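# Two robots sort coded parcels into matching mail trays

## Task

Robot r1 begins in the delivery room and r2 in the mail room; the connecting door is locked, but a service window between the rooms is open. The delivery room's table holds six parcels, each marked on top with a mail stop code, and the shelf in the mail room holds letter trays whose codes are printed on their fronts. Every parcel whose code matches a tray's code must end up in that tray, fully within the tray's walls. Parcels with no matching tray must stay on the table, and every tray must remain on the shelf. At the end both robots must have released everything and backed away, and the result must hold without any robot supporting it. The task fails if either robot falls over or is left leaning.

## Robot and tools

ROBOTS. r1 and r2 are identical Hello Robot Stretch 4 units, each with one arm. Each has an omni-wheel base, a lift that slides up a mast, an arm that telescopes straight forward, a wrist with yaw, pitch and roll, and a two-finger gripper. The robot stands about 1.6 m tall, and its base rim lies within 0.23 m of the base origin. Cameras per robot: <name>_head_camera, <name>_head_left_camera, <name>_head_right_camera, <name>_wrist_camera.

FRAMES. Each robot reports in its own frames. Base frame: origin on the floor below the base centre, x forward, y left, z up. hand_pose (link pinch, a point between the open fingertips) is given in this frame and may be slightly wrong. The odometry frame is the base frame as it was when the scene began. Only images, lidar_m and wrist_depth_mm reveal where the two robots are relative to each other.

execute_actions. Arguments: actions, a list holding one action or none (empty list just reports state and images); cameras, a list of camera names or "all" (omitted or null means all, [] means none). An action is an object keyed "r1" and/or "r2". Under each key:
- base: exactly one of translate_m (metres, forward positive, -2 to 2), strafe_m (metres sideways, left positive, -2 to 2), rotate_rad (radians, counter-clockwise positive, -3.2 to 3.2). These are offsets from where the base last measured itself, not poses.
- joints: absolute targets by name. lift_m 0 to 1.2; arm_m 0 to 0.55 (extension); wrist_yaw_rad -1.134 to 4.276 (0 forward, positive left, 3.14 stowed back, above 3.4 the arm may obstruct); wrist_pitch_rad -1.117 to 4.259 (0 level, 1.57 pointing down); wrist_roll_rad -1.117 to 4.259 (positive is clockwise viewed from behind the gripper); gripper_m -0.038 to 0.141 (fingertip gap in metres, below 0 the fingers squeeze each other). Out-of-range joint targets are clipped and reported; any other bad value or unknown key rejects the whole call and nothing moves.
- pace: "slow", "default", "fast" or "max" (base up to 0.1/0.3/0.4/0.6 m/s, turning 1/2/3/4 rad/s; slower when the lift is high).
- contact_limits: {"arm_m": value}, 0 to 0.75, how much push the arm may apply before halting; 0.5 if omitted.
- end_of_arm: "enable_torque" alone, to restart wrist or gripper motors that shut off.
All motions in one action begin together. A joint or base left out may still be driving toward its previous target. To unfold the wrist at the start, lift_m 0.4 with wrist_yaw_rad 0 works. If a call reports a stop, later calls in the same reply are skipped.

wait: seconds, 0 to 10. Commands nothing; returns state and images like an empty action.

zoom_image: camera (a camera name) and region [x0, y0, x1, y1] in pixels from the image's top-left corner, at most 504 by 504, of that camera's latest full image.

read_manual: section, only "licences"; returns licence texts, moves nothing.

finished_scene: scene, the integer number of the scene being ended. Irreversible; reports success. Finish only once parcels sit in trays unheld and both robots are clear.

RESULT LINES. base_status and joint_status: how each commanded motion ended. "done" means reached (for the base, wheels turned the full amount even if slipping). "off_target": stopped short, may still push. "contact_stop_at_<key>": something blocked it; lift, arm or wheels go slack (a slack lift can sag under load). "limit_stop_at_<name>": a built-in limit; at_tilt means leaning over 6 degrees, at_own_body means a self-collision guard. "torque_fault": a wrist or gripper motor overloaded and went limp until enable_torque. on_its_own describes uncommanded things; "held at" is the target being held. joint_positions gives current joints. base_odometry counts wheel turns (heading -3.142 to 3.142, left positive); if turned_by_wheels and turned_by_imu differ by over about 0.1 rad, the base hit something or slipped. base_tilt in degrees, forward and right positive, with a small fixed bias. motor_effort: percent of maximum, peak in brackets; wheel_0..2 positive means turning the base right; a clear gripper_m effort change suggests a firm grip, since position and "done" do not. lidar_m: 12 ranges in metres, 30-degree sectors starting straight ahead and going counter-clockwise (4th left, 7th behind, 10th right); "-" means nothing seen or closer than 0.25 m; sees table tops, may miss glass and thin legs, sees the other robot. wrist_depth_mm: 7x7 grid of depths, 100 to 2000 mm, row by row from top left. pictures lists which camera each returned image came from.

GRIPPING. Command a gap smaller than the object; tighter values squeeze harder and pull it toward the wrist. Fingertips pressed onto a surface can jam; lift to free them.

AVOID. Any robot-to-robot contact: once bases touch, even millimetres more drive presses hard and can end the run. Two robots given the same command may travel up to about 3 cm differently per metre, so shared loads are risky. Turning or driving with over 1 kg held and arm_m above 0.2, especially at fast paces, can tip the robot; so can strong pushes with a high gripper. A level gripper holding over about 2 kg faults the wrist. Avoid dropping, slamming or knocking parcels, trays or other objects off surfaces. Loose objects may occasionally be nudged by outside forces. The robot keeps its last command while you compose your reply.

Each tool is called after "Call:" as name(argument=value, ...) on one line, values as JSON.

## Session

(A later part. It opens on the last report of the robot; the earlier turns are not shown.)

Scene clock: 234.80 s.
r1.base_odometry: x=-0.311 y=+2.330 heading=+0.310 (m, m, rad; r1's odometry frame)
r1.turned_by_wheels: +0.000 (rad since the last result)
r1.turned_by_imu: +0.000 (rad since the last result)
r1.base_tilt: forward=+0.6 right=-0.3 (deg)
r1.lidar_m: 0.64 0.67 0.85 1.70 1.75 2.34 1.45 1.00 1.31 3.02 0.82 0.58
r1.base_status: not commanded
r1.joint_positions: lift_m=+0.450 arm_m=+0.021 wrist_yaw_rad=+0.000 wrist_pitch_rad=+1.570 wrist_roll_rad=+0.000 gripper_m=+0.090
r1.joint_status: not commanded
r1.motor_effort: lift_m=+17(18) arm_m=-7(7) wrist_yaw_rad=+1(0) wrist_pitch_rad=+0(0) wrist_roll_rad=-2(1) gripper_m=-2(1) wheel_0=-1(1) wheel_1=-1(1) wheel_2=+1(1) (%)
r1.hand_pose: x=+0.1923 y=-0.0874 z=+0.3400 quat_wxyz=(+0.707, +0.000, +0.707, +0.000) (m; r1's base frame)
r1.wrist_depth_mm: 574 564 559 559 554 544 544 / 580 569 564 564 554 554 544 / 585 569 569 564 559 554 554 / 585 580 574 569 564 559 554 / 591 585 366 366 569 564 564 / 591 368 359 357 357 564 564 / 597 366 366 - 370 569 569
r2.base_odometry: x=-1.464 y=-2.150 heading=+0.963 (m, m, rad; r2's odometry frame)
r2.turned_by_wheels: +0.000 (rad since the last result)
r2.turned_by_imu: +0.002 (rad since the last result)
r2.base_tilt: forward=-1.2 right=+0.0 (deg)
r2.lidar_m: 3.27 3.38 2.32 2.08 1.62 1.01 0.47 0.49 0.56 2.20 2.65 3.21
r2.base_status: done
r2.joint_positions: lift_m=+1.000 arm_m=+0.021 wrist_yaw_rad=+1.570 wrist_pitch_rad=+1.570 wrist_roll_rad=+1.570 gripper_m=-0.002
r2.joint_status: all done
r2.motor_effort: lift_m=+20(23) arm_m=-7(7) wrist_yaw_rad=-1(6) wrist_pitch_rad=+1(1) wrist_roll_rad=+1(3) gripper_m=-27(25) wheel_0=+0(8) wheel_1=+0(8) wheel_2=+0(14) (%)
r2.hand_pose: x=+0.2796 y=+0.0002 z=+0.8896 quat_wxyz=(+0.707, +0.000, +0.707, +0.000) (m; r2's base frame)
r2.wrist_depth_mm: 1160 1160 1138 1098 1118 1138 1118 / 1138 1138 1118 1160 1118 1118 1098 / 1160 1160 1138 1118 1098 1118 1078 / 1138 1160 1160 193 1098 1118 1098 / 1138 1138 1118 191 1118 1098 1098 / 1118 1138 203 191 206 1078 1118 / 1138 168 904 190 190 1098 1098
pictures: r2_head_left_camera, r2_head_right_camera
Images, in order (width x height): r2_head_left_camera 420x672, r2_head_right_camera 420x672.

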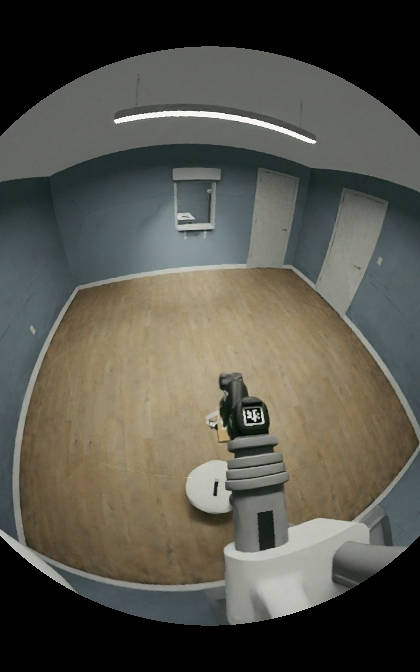

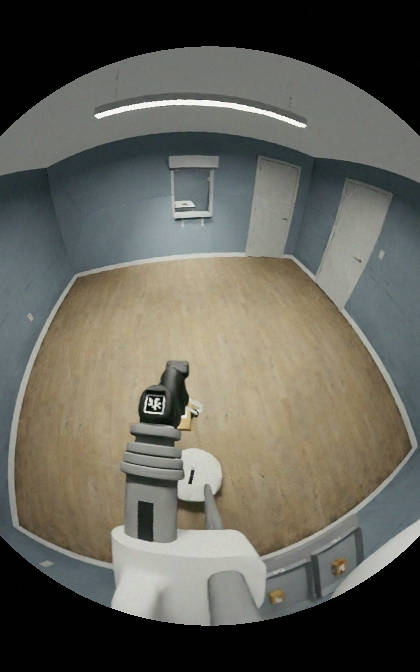

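Call:
execute_actions(actions=[{"r2":{"base":{"rotate_rad":-3.0},"joints":{"arm_m":0.44},"pace":"max"}}], cameras=["r2_head_camera","r2_wrist_camera"])

Scene clock: 238.27 s.
r1.base_odometry: x=-0.311 y=+2.330 heading=+0.310 (m, m, rad; r1's odometry frame)
r1.turned_by_wheels: +0.000 (rad since the last result)
r1.turned_by_imu: +0.000 (rad since the last result)
r1.base_tilt: forward=+0.6 right=-0.3 (deg)
r1.lidar_m: 0.65 0.66 0.86 1.69 1.77 2.33 1.47 1.00 1.30 3.02 0.82 0.59
r1.base_status: not commanded
r1.joint_positions: lift_m=+0.450 arm_m=+0.021 wrist_yaw_rad=+0.000 wrist_pitch_rad=+1.570 wrist_roll_rad=+0.000 gripper_m=+0.090
r1.joint_status: not commanded
r1.motor_effort: lift_m=+17(17) arm_m=-7(7) wrist_yaw_rad=+0(1) wrist_pitch_rad=+0(1) wrist_roll_rad=-1(1) gripper_m=-1(1) wheel_0=+0(0) wheel_1=-1(1) wheel_2=+1(1) (%)
r1.hand_pose: x=+0.1923 y=-0.0874 z=+0.3400 quat_wxyz=(+0.707, +0.000, +0.707, +0.000) (m; r1's base frame)
r1.wrist_depth_mm: 569 569 564 559 554 549 544 / 580 569 564 564 559 554 549 / 580 574 569 564 559 559 549 / 580 580 574 569 564 559 554 / 591 580 366 366 564 564 559 / 591 366 359 357 357 564 564 / 591 368 364 - 370 569 569
r2.base_odometry: x=-1.464 y=-2.150 heading=-2.037 (m, m, rad; r2's odometry frame)
r2.turned_by_wheels: -3.000 (rad since the last result)
r2.turned_by_imu: -3.054 (rad since the last result)
r2.base_tilt: forward=-1.3 right=+0.0 (deg)
r2.lidar_m: 0.46 0.49 0.65 2.63 2.70 3.54 3.41 3.08 2.19 2.09 1.37 0.48
r2.base_status: done
r2.joint_positions: lift_m=+1.000 arm_m=+0.439 wrist_yaw_rad=+1.570 wrist_pitch_rad=+1.570 wrist_roll_rad=+1.570 gripper_m=-0.002
r2.joint_status: all done
r2.motor_effort: lift_m=+20(20) arm_m=+7(10) wrist_yaw_rad=-2(1) wrist_pitch_rad=+2(1) wrist_roll_rad=+2(0) gripper_m=-26(30) wheel_0=+2(11) wheel_1=+0(7) wheel_2=+2(8) (%)
r2.hand_pose: x=+0.6972 y=+0.0001 z=+0.8896 quat_wxyz=(+0.707, +0.000, +0.707, +0.000) (m; r2's base frame)
r2.wrist_depth_mm: 340 366 359 357 355 355 394 / 359 320 359 353 343 353 585 / 364 322 355 349 351 351 1025 / 362 327 351 193 351 349 1098 / 351 327 353 191 349 349 1098 / 357 330 203 191 206 347 1060 / 355 168 351 190 190 285 1118
pictures: r2_head_camera, r2_wrist_camera
Images, in order (width x height): r2_head_camera 420x560, r2_wrist_camera 616x392.

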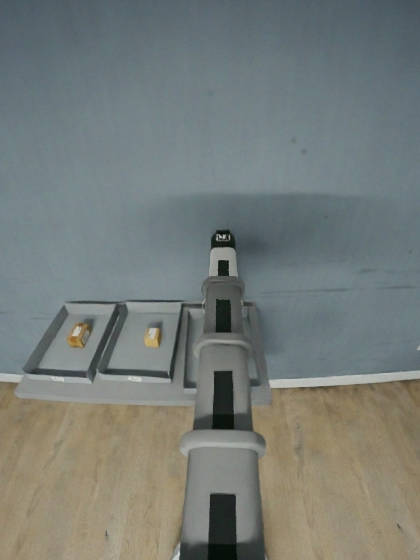

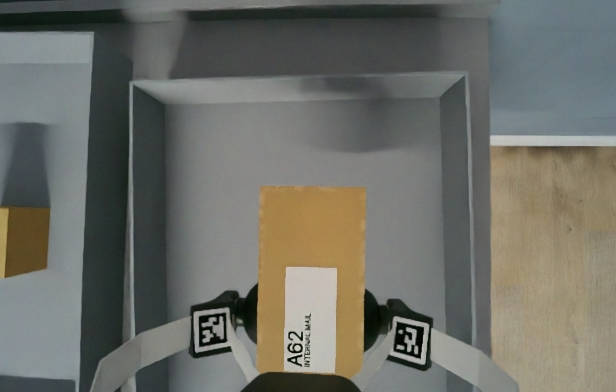

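Call:
execute_actions(actions=[{"r2":{"joints":{"lift_m":0.909},"pace":"fast"}}], cameras=[])

Call:
execute_actions(actions=[{"r2":{"joints":{"gripper_m":0.08,"lift_m":0.905},"pace":"default"}}], cameras=["r2_wrist_camera"])

Call:
execute_actions(actions=[{"r2":{"joints":{"lift_m":1.0},"pace":"max"}}], cameras=["r2_wrist_camera"])

Scene clock: 239.83 s.
r1.base_odometry: x=-0.311 y=+2.330 heading=+0.310 (m, m, rad; r1's odometry frame)
r1.turned_by_wheels: +0.000 (rad since the last result)
r1.turned_by_imu: +0.000 (rad since the last result)
r1.base_tilt: forward=+0.6 right=-0.3 (deg)
r1.lidar_m: 0.63 0.66 0.86 1.69 1.75 2.36 1.46 1.01 1.30 3.03 0.81 0.60
r1.base_status: not commanded
r1.joint_positions: lift_m=+0.450 arm_m=+0.021 wrist_yaw_rad=+0.000 wrist_pitch_rad=+1.570 wrist_roll_rad=+0.000 gripper_m=+0.090
r1.joint_status: not commanded
r1.motor_effort: lift_m=+17(17) arm_m=-7(7) wrist_yaw_rad=+0(1) wrist_pitch_rad=+2(0) wrist_roll_rad=-1(1) gripper_m=-1(1) wheel_0=+0(0) wheel_1=-1(1) wheel_2=+1(1) (%)
r1.hand_pose: x=+0.1923 y=-0.0874 z=+0.3400 quat_wxyz=(+0.707, +0.000, +0.707, +0.000) (m; r1's base frame)
r1.wrist_depth_mm: 569 569 569 554 554 549 544 / 574 569 564 559 559 549 549 / 580 569 574 564 559 554 554 / 585 580 574 569 564 564 559 / 585 585 366 368 564 564 559 / 591 366 359 357 357 569 564 / 597 368 364 - 373 574 569
r2.base_odometry: x=-1.464 y=-2.150 heading=-2.037 (m, m, rad; r2's odometry frame)
r2.turned_by_wheels: +0.000 (rad since the last result)
r2.turned_by_imu: +0.000 (rad since the last result)
r2.base_tilt: forward=-1.2 right=+0.0 (deg)
r2.lidar_m: 0.45 0.46 0.64 2.64 2.71 3.54 3.42 3.06 2.20 2.08 1.36 0.48
r2.base_status: not commanded
r2.joint_positions: lift_m=+0.909 arm_m=+0.439 wrist_yaw_rad=+1.570 wrist_pitch_rad=+1.570 wrist_roll_rad=+1.570 gripper_m=-0.002
r2.joint_status: all done
r2.motor_effort: lift_m=+16(19) arm_m=+6(6) wrist_yaw_rad=-2(2) wrist_pitch_rad=+0(0) wrist_roll_rad=+1(2) gripper_m=-27(28) wheel_0=+2(2) wheel_1=+0(0) wheel_2=+2(2) (%)
r2.hand_pose: x=+0.6972 y=+0.0001 z=+0.7989 quat_wxyz=(+0.707, +0.000, +0.707, +0.000) (m; r2's base frame)
r2.wrist_depth_mm: 232 233 235 238 224 219 370 / 229 265 266 265 262 257 530 / 229 265 265 263 260 258 917 / 229 264 263 193 259 257 1042 / 229 263 263 191 259 258 991 / 228 262 204 191 206 255 1008 / 229 168 263 190 190 212 1008
pictures: none
No camera images: the call's "cameras" was empty. Leave "cameras" out to get every camera's image.

Scene clock: 241.43 s.
r1.base_odometry: x=-0.311 y=+2.330 heading=+0.310 (m, m, rad; r1's odometry frame)
r1.turned_by_wheels: +0.000 (rad since the last result)
r1.turned_by_imu: +0.000 (rad since the last result)
r1.base_tilt: forward=+0.7 right=-0.3 (deg)
r1.lidar_m: 0.65 0.66 0.86 1.70 1.77 2.34 1.45 1.01 1.31 3.04 0.80 0.58
r1.base_status: not commanded
r1.joint_positions: lift_m=+0.450 arm_m=+0.021 wrist_yaw_rad=+0.000 wrist_pitch_rad=+1.570 wrist_roll_rad=+0.000 gripper_m=+0.090
r1.joint_status: not commanded
r1.motor_effort: lift_m=+17(17) arm_m=-7(7) wrist_yaw_rad=+1(1) wrist_pitch_rad=+0(0) wrist_roll_rad=-1(1) gripper_m=-2(1) wheel_0=-1(0) wheel_1=-1(0) wheel_2=+1(1) (%)
r1.hand_pose: x=+0.1923 y=-0.0874 z=+0.3400 quat_wxyz=(+0.707, +0.000, +0.707, +0.000) (m; r1's base frame)
r1.wrist_depth_mm: 574 569 564 559 559 549 544 / 574 564 569 559 559 549 544 / 580 574 569 569 564 554 549 / 585 580 574 569 564 559 559 / 591 580 366 366 564 559 559 / 597 368 359 359 357 564 564 / 597 366 364 - 373 569 569
r2.base_odometry: x=-1.464 y=-2.150 heading=-2.037 (m, m, rad; r2's odometry frame)
r2.turned_by_wheels: +0.000 (rad since the last result)
r2.turned_by_imu: +0.000 (rad since the last result)
r2.base_tilt: forward=-1.2 right=+0.0 (deg)
r2.lidar_m: 0.46 0.48 0.64 2.63 2.72 3.54 3.41 3.09 2.18 2.07 1.38 0.48
r2.base_status: not commanded
r2.joint_positions: lift_m=+0.905 arm_m=+0.439 wrist_yaw_rad=+1.570 wrist_pitch_rad=+1.570 wrist_roll_rad=+1.570 gripper_m=+0.080
r2.joint_status: all done
r2.motor_effort: lift_m=+16(14) arm_m=+6(6) wrist_yaw_rad=-2(1) wrist_pitch_rad=-2(1) wrist_roll_rad=-1(1) gripper_m=-1(23) wheel_0=+2(2) wheel_1=+0(0) wheel_2=+2(2) (%)
r2.hand_pose: x=+0.6972 y=+0.0001 z=+0.7949 quat_wxyz=(+0.707, +0.000, +0.707, +0.000) (m; r2's base frame)
r2.wrist_depth_mm: 224 232 234 223 224 220 351 / 220 263 260 258 256 256 535 / 222 262 260 258 257 256 917 / 223 262 260 206 255 254 1025 / 223 259 258 204 253 253 1025 / 220 259 217 204 214 252 1008 / 224 253 255 152 252 226 976
pictures: r2_wrist_camera
Images, in order (width x height): r2_wrist_camera 616x392.

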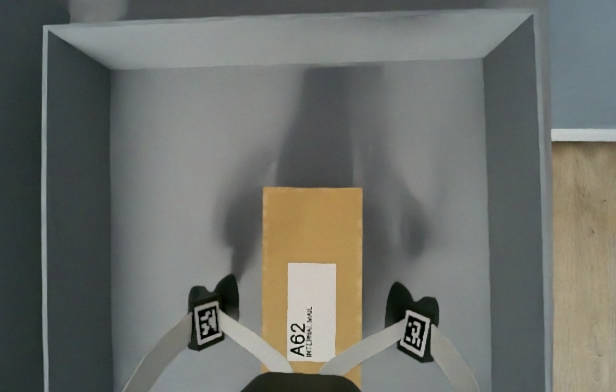

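Scene clock: 242.33 s.
r1.base_odometry: x=-0.311 y=+2.330 heading=+0.310 (m, m, rad; r1's odometry frame)
r1.turned_by_wheels: +0.000 (rad since the last result)
r1.turned_by_imu: +0.000 (rad since the last result)
r1.base_tilt: forward=+0.7 right=-0.2 (deg)
r1.lidar_m: 0.64 0.67 0.85 1.71 1.74 2.33 1.46 1.00 1.30 3.03 0.83 0.57
r1.base_status: not commanded
r1.joint_positions: lift_m=+0.450 arm_m=+0.021 wrist_yaw_rad=+0.000 wrist_pitch_rad=+1.570 wrist_roll_rad=+0.000 gripper_m=+0.090
r1.joint_status: not commanded
r1.motor_effort: lift_m=+18(18) arm_m=-7(7) wrist_yaw_rad=+1(1) wrist_pitch_rad=+1(1) wrist_roll_rad=-2(1) gripper_m=-1(1) wheel_0=-1(1) wheel_1=-1(1) wheel_2=+1(1) (%)
r1.hand_pose: x=+0.1923 y=-0.0874 z=+0.3400 quat_wxyz=(+0.707, +0.000, +0.707, +0.000) (m; r1's base frame)
r1.wrist_depth_mm: 574 569 559 559 554 549 544 / 574 569 569 559 554 554 549 / 580 574 569 564 564 554 549 / 580 580 574 569 564 554 554 / 591 580 366 366 569 564 564 / 591 366 359 357 357 569 564 / 597 366 364 - 373 574 564
r2.base_odometry: x=-1.464 y=-2.150 heading=-2.037 (m, m, rad; r2's odometry frame)
r2.turned_by_wheels: +0.000 (rad since the last result)
r2.turned_by_imu: +0.000 (rad since the last result)
r2.base_tilt: forward=-1.3 right=-0.1 (deg)
r2.lidar_m: 0.45 0.48 0.65 2.63 2.72 3.53 3.40 3.07 2.19 2.09 1.35 0.49
r2.base_status: not commanded
r2.joint_positions: lift_m=+1.000 arm_m=+0.439 wrist_yaw_rad=+1.570 wrist_pitch_rad=+1.570 wrist_roll_rad=+1.570 gripper_m=+0.080
r2.joint_status: all done
r2.motor_effort: lift_m=+19(22) arm_m=+7(6) wrist_yaw_rad=-2(1) wrist_pitch_rad=+0(0) wrist_roll_rad=-1(0) gripper_m=+1(4) wheel_0=+2(2) wheel_1=+0(0) wheel_2=+2(2) (%)
r2.hand_pose: x=+0.6972 y=+0.0001 z=+0.8896 quat_wxyz=(+0.707, +0.000, +0.707, +0.000) (m; r2's base frame)
r2.wrist_depth_mm: 342 362 357 359 355 353 392 / 366 319 357 357 351 351 580 / 359 322 357 355 349 349 1008 / 359 327 355 301 349 349 1060 / 353 327 355 300 347 351 1098 / 359 327 217 298 347 345 1078 / 355 310 351 152 345 345 1098
pictures: r2_wrist_camera
Images, in order (width x height): r2_wrist_camera 616x392.

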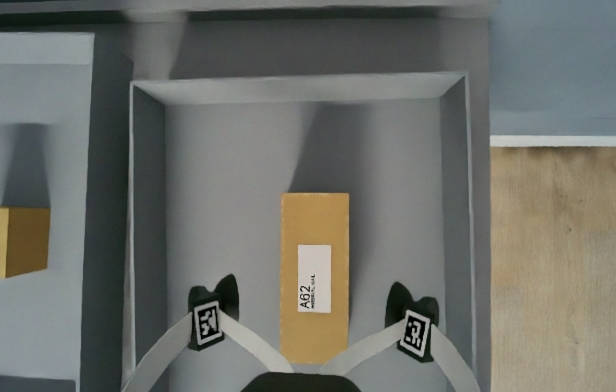

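Placed. Now retract and back away, then verify everything.

Call:
execute_actions(actions=[{"r2":{"base":{"translate_m":-0.5},"joints":{"arm_m":0.02},"pace":"max"}}])

Scene clock: 245.33 s.
r1.base_odometry: x=-0.311 y=+2.330 heading=+0.310 (m, m, rad; r1's odometry frame)
r1.turned_by_wheels: +0.000 (rad since the last result)
r1.turned_by_imu: +0.000 (rad since the last result)
r1.base_tilt: forward=+0.7 right=-0.3 (deg)
r1.lidar_m: 0.65 0.66 0.87 1.68 1.76 2.35 1.48 0.99 1.29 3.01 0.81 0.59
r1.base_status: not commanded
r1.joint_positions: lift_m=+0.450 arm_m=+0.021 wrist_yaw_rad=+0.000 wrist_pitch_rad=+1.570 wrist_roll_rad=+0.000 gripper_m=+0.090
r1.joint_status: not commanded
r1.motor_effort: lift_m=+18(17) arm_m=-7(7) wrist_yaw_rad=+0(0) wrist_pitch_rad=+0(0) wrist_roll_rad=-2(1) gripper_m=+0(0) wheel_0=-1(1) wheel_1=-1(1) wheel_2=+1(1) (%)
r1.hand_pose: x=+0.1923 y=-0.0874 z=+0.3400 quat_wxyz=(+0.707, +0.000, +0.707, +0.000) (m; r1's base frame)
r1.wrist_depth_mm: 574 569 564 559 554 549 539 / 574 569 564 559 559 554 549 / 580 580 569 564 559 554 554 / 585 580 574 569 564 559 554 / 591 585 366 366 569 564 564 / 591 368 359 357 355 564 564 / 597 368 364 - 370 569 564
r2.base_odometry: x=-1.239 y=-1.704 heading=-2.037 (m, m, rad; r2's odometry frame)
r2.turned_by_wheels: +0.000 (rad since the last result)
r2.turned_by_imu: +0.001 (rad since the last result)
r2.base_tilt: forward=-1.2 right=-0.1 (deg)
r2.lidar_m: 0.95 0.98 1.95 2.62 2.70 3.02 2.86 2.95 2.21 2.10 2.12 1.46
r2.base_status: done
r2.joint_positions: lift_m=+1.000 arm_m=+0.021 wrist_yaw_rad=+1.570 wrist_pitch_rad=+1.570 wrist_roll_rad=+1.570 gripper_m=+0.080
r2.joint_status: all done
r2.motor_effort: lift_m=+19(19) arm_m=-8(10) wrist_yaw_rad=-2(2) wrist_pitch_rad=+1(0) wrist_roll_rad=+0(1) gripper_m=+0(2) wheel_0=-1(8) wheel_1=+1(5) wheel_2=-2(9) (%)
r2.hand_pose: x=+0.2797 y=+0.0001 z=+0.8896 quat_wxyz=(+0.707, +0.000, +0.707, +0.000) (m; r2's base frame)
r2.wrist_depth_mm: 1160 1138 1160 1138 1138 1138 1118 / 1182 1160 1118 1118 1138 1118 1078 / 1138 1160 1138 1118 1118 1118 1098 / 1160 1118 1138 1098 1118 1118 1098 / 1160 1138 1118 1118 1098 1118 1098 / 1138 1118 216 904 904 1098 1118 / 1098 1098 1118 152 891 1098 1078
pictures: r1_head_camera, r1_head_left_camera, r1_head_right_camera, r1_wrist_camera, r2_head_camera, r2_head_left_camera, r2_head_right_camera, r2_wrist_camera
Images, in order (width x height): r1_head_camera 420x560, r1_head_left_camera 420x672, r1_head_right_camera 420x672, r1_wrist_camera 616x392, r2_head_camera 420x560, r2_head_left_camera 420x672, r2_head_right_camera 420x672, r2_wrist_camera 616x392.

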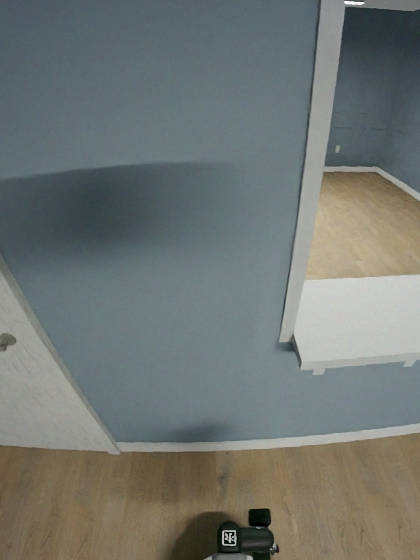

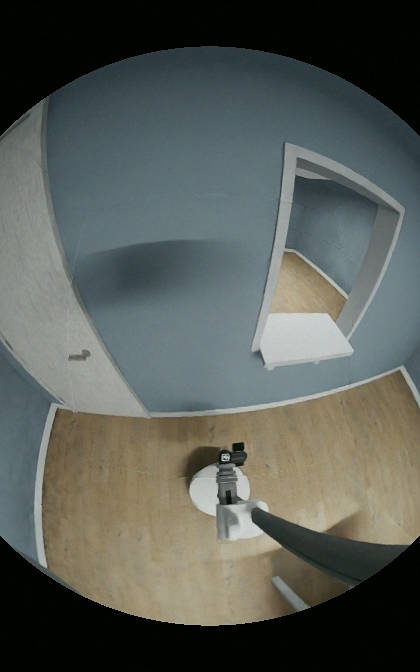

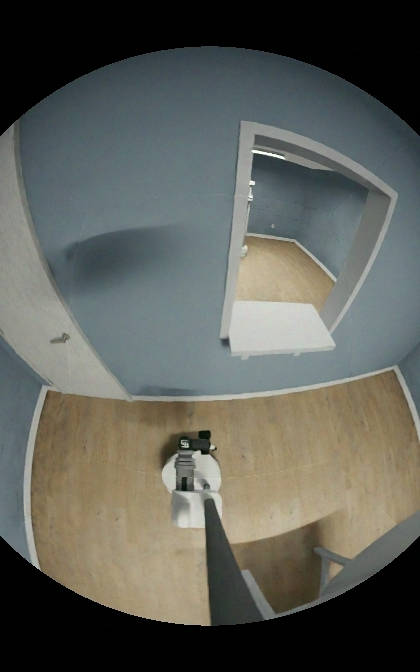

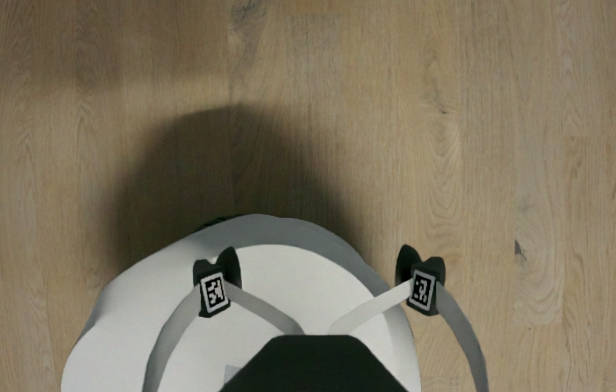

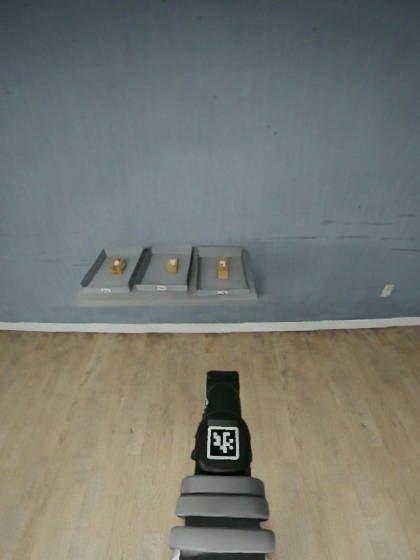

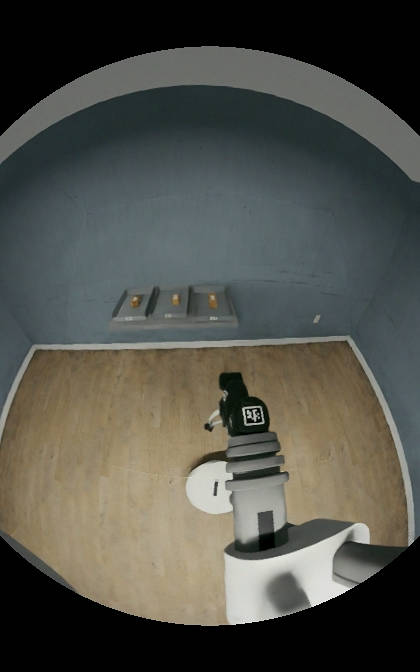

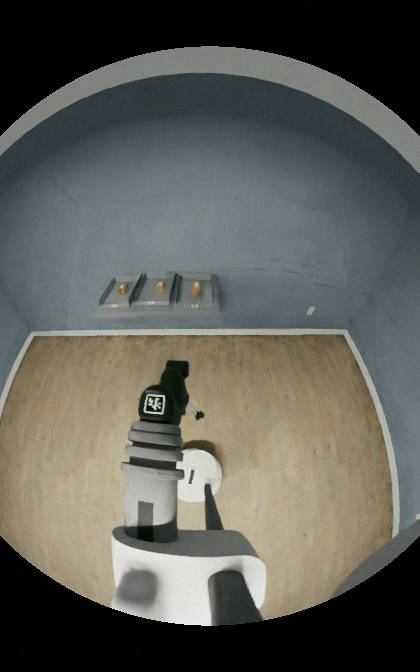

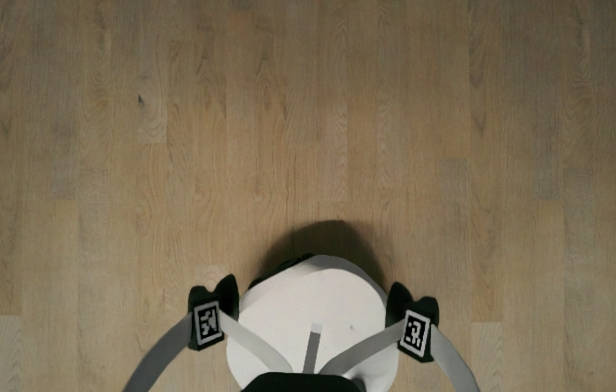

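Call:
zoom_image(camera="r2_head_camera", region=[70, 235, 270, 310])

Call:
execute_actions(actions=[{"r1":{"base":{"rotate_rad":-2.6},"pace":"max"}}], cameras=["r1_head_camera","r1_head_left_camera","r2_head_camera"])

Region (70, 235, 270, 310) of r2_head_camera's 420x560 image, scaled by 2.520, with more detail than that image has; it fills the top 189 rows of this view, and the rest is white.

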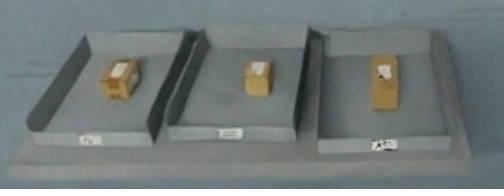

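Scene clock: 247.93 s.
r1.base_odometry: x=-0.311 y=+2.330 heading=-2.291 (m, m, rad; r1's odometry frame)
r1.turned_by_wheels: -2.600 (rad since the last result)
r1.turned_by_imu: -2.603 (rad since the last result)
r1.base_tilt: forward=+0.6 right=-0.3 (deg)
r1.lidar_m: 0.99 1.31 2.83 0.80 0.58 0.65 0.65 0.89 1.70 1.77 2.38 1.18
r1.base_status: done
r1.joint_positions: lift_m=+0.450 arm_m=+0.021 wrist_yaw_rad=+0.000 wrist_pitch_rad=+1.570 wrist_roll_rad=+0.000 gripper_m=+0.090
r1.joint_status: not commanded
r1.motor_effort: lift_m=+18(19) arm_m=-7(7) wrist_yaw_rad=+0(0) wrist_pitch_rad=+2(0) wrist_roll_rad=-2(2) gripper_m=-2(1) wheel_0=-1(6) wheel_1=+0(11) wheel_2=-2(10) (%)
r1.hand_pose: x=+0.1924 y=-0.0874 z=+0.3399 quat_wxyz=(+0.707, +0.000, +0.707, +0.000) (m; r1's base frame)
r1.wrist_depth_mm: 574 569 564 559 549 549 544 / 574 569 564 564 559 549 549 / 580 580 569 564 564 554 554 / 580 580 580 569 564 564 554 / 585 580 368 366 569 564 559 / 597 366 359 357 357 569 564 / 591 368 364 - 373 569 569
r2.base_odometry: x=-1.239 y=-1.704 heading=-2.037 (m, m, rad; r2's odometry frame)
r2.turned_by_wheels: +0.000 (rad since the last result)
r2.turned_by_imu: +0.001 (rad since the last result)
r2.base_tilt: forward=-1.3 right=+0.0 (deg)
r2.lidar_m: 0.95 0.98 1.96 2.62 2.70 3.00 2.88 2.96 2.20 2.09 2.08 1.47
r2.base_status: not commanded
r2.joint_positions: lift_m=+1.000 arm_m=+0.021 wrist_yaw_rad=+1.570 wrist_pitch_rad=+1.570 wrist_roll_rad=+1.570 gripper_m=+0.080
r2.joint_status: not commanded
r2.motor_effort: lift_m=+19(19) arm_m=-7(7) wrist_yaw_rad=-2(2) wrist_pitch_rad=+0(1) wrist_roll_rad=+1(1) gripper_m=-4(1) wheel_0=-1(1) wheel_1=+1(0) wheel_2=-2(2) (%)
r2.hand_pose: x=+0.2797 y=+0.0001 z=+0.8896 quat_wxyz=(+0.707, +0.000, +0.707, +0.000) (m; r2's base frame)
r2.wrist_depth_mm: 1138 1160 1182 1138 1118 1118 1138 / 1160 1138 1160 1138 1118 1138 1118 / 1138 1160 1138 1118 1138 1118 1098 / 1182 1160 1138 1160 1118 1098 1078 / 1160 1138 1138 1138 1118 1118 1098 / 1138 1118 216 904 904 1098 1118 / 1118 1118 1118 152 904 1098 1078
pictures: r1_head_camera, r1_head_left_camera, r2_head_camera
Images, in order (width x height): r1_head_camera 420x560, r1_head_left_camera 420x672, r2_head_camera 420x560.

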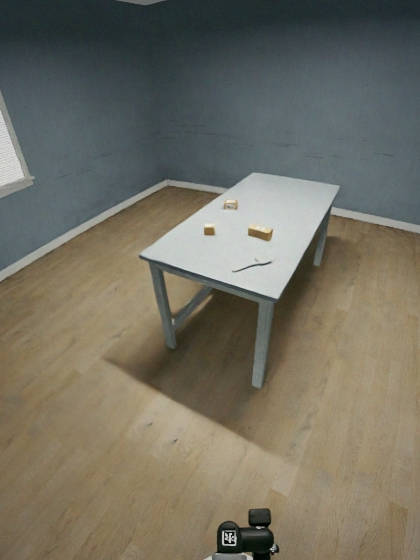

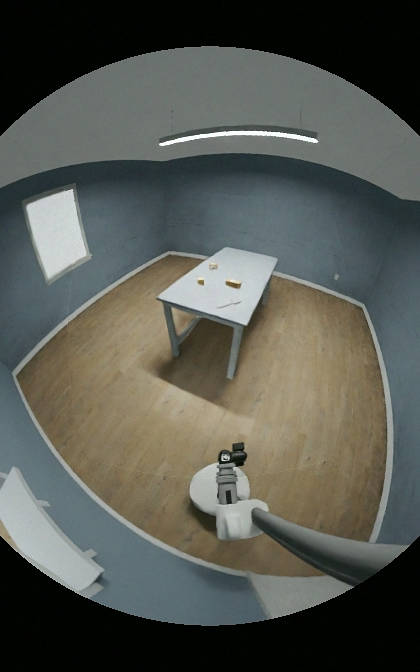

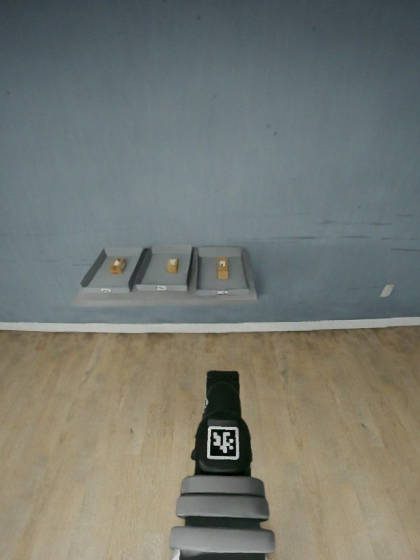

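Three decoys are still on the table, three parcels are in their trays, and both robots are clear.

Call:
finished_scene(scene=2)

The scene is finished: the task was done.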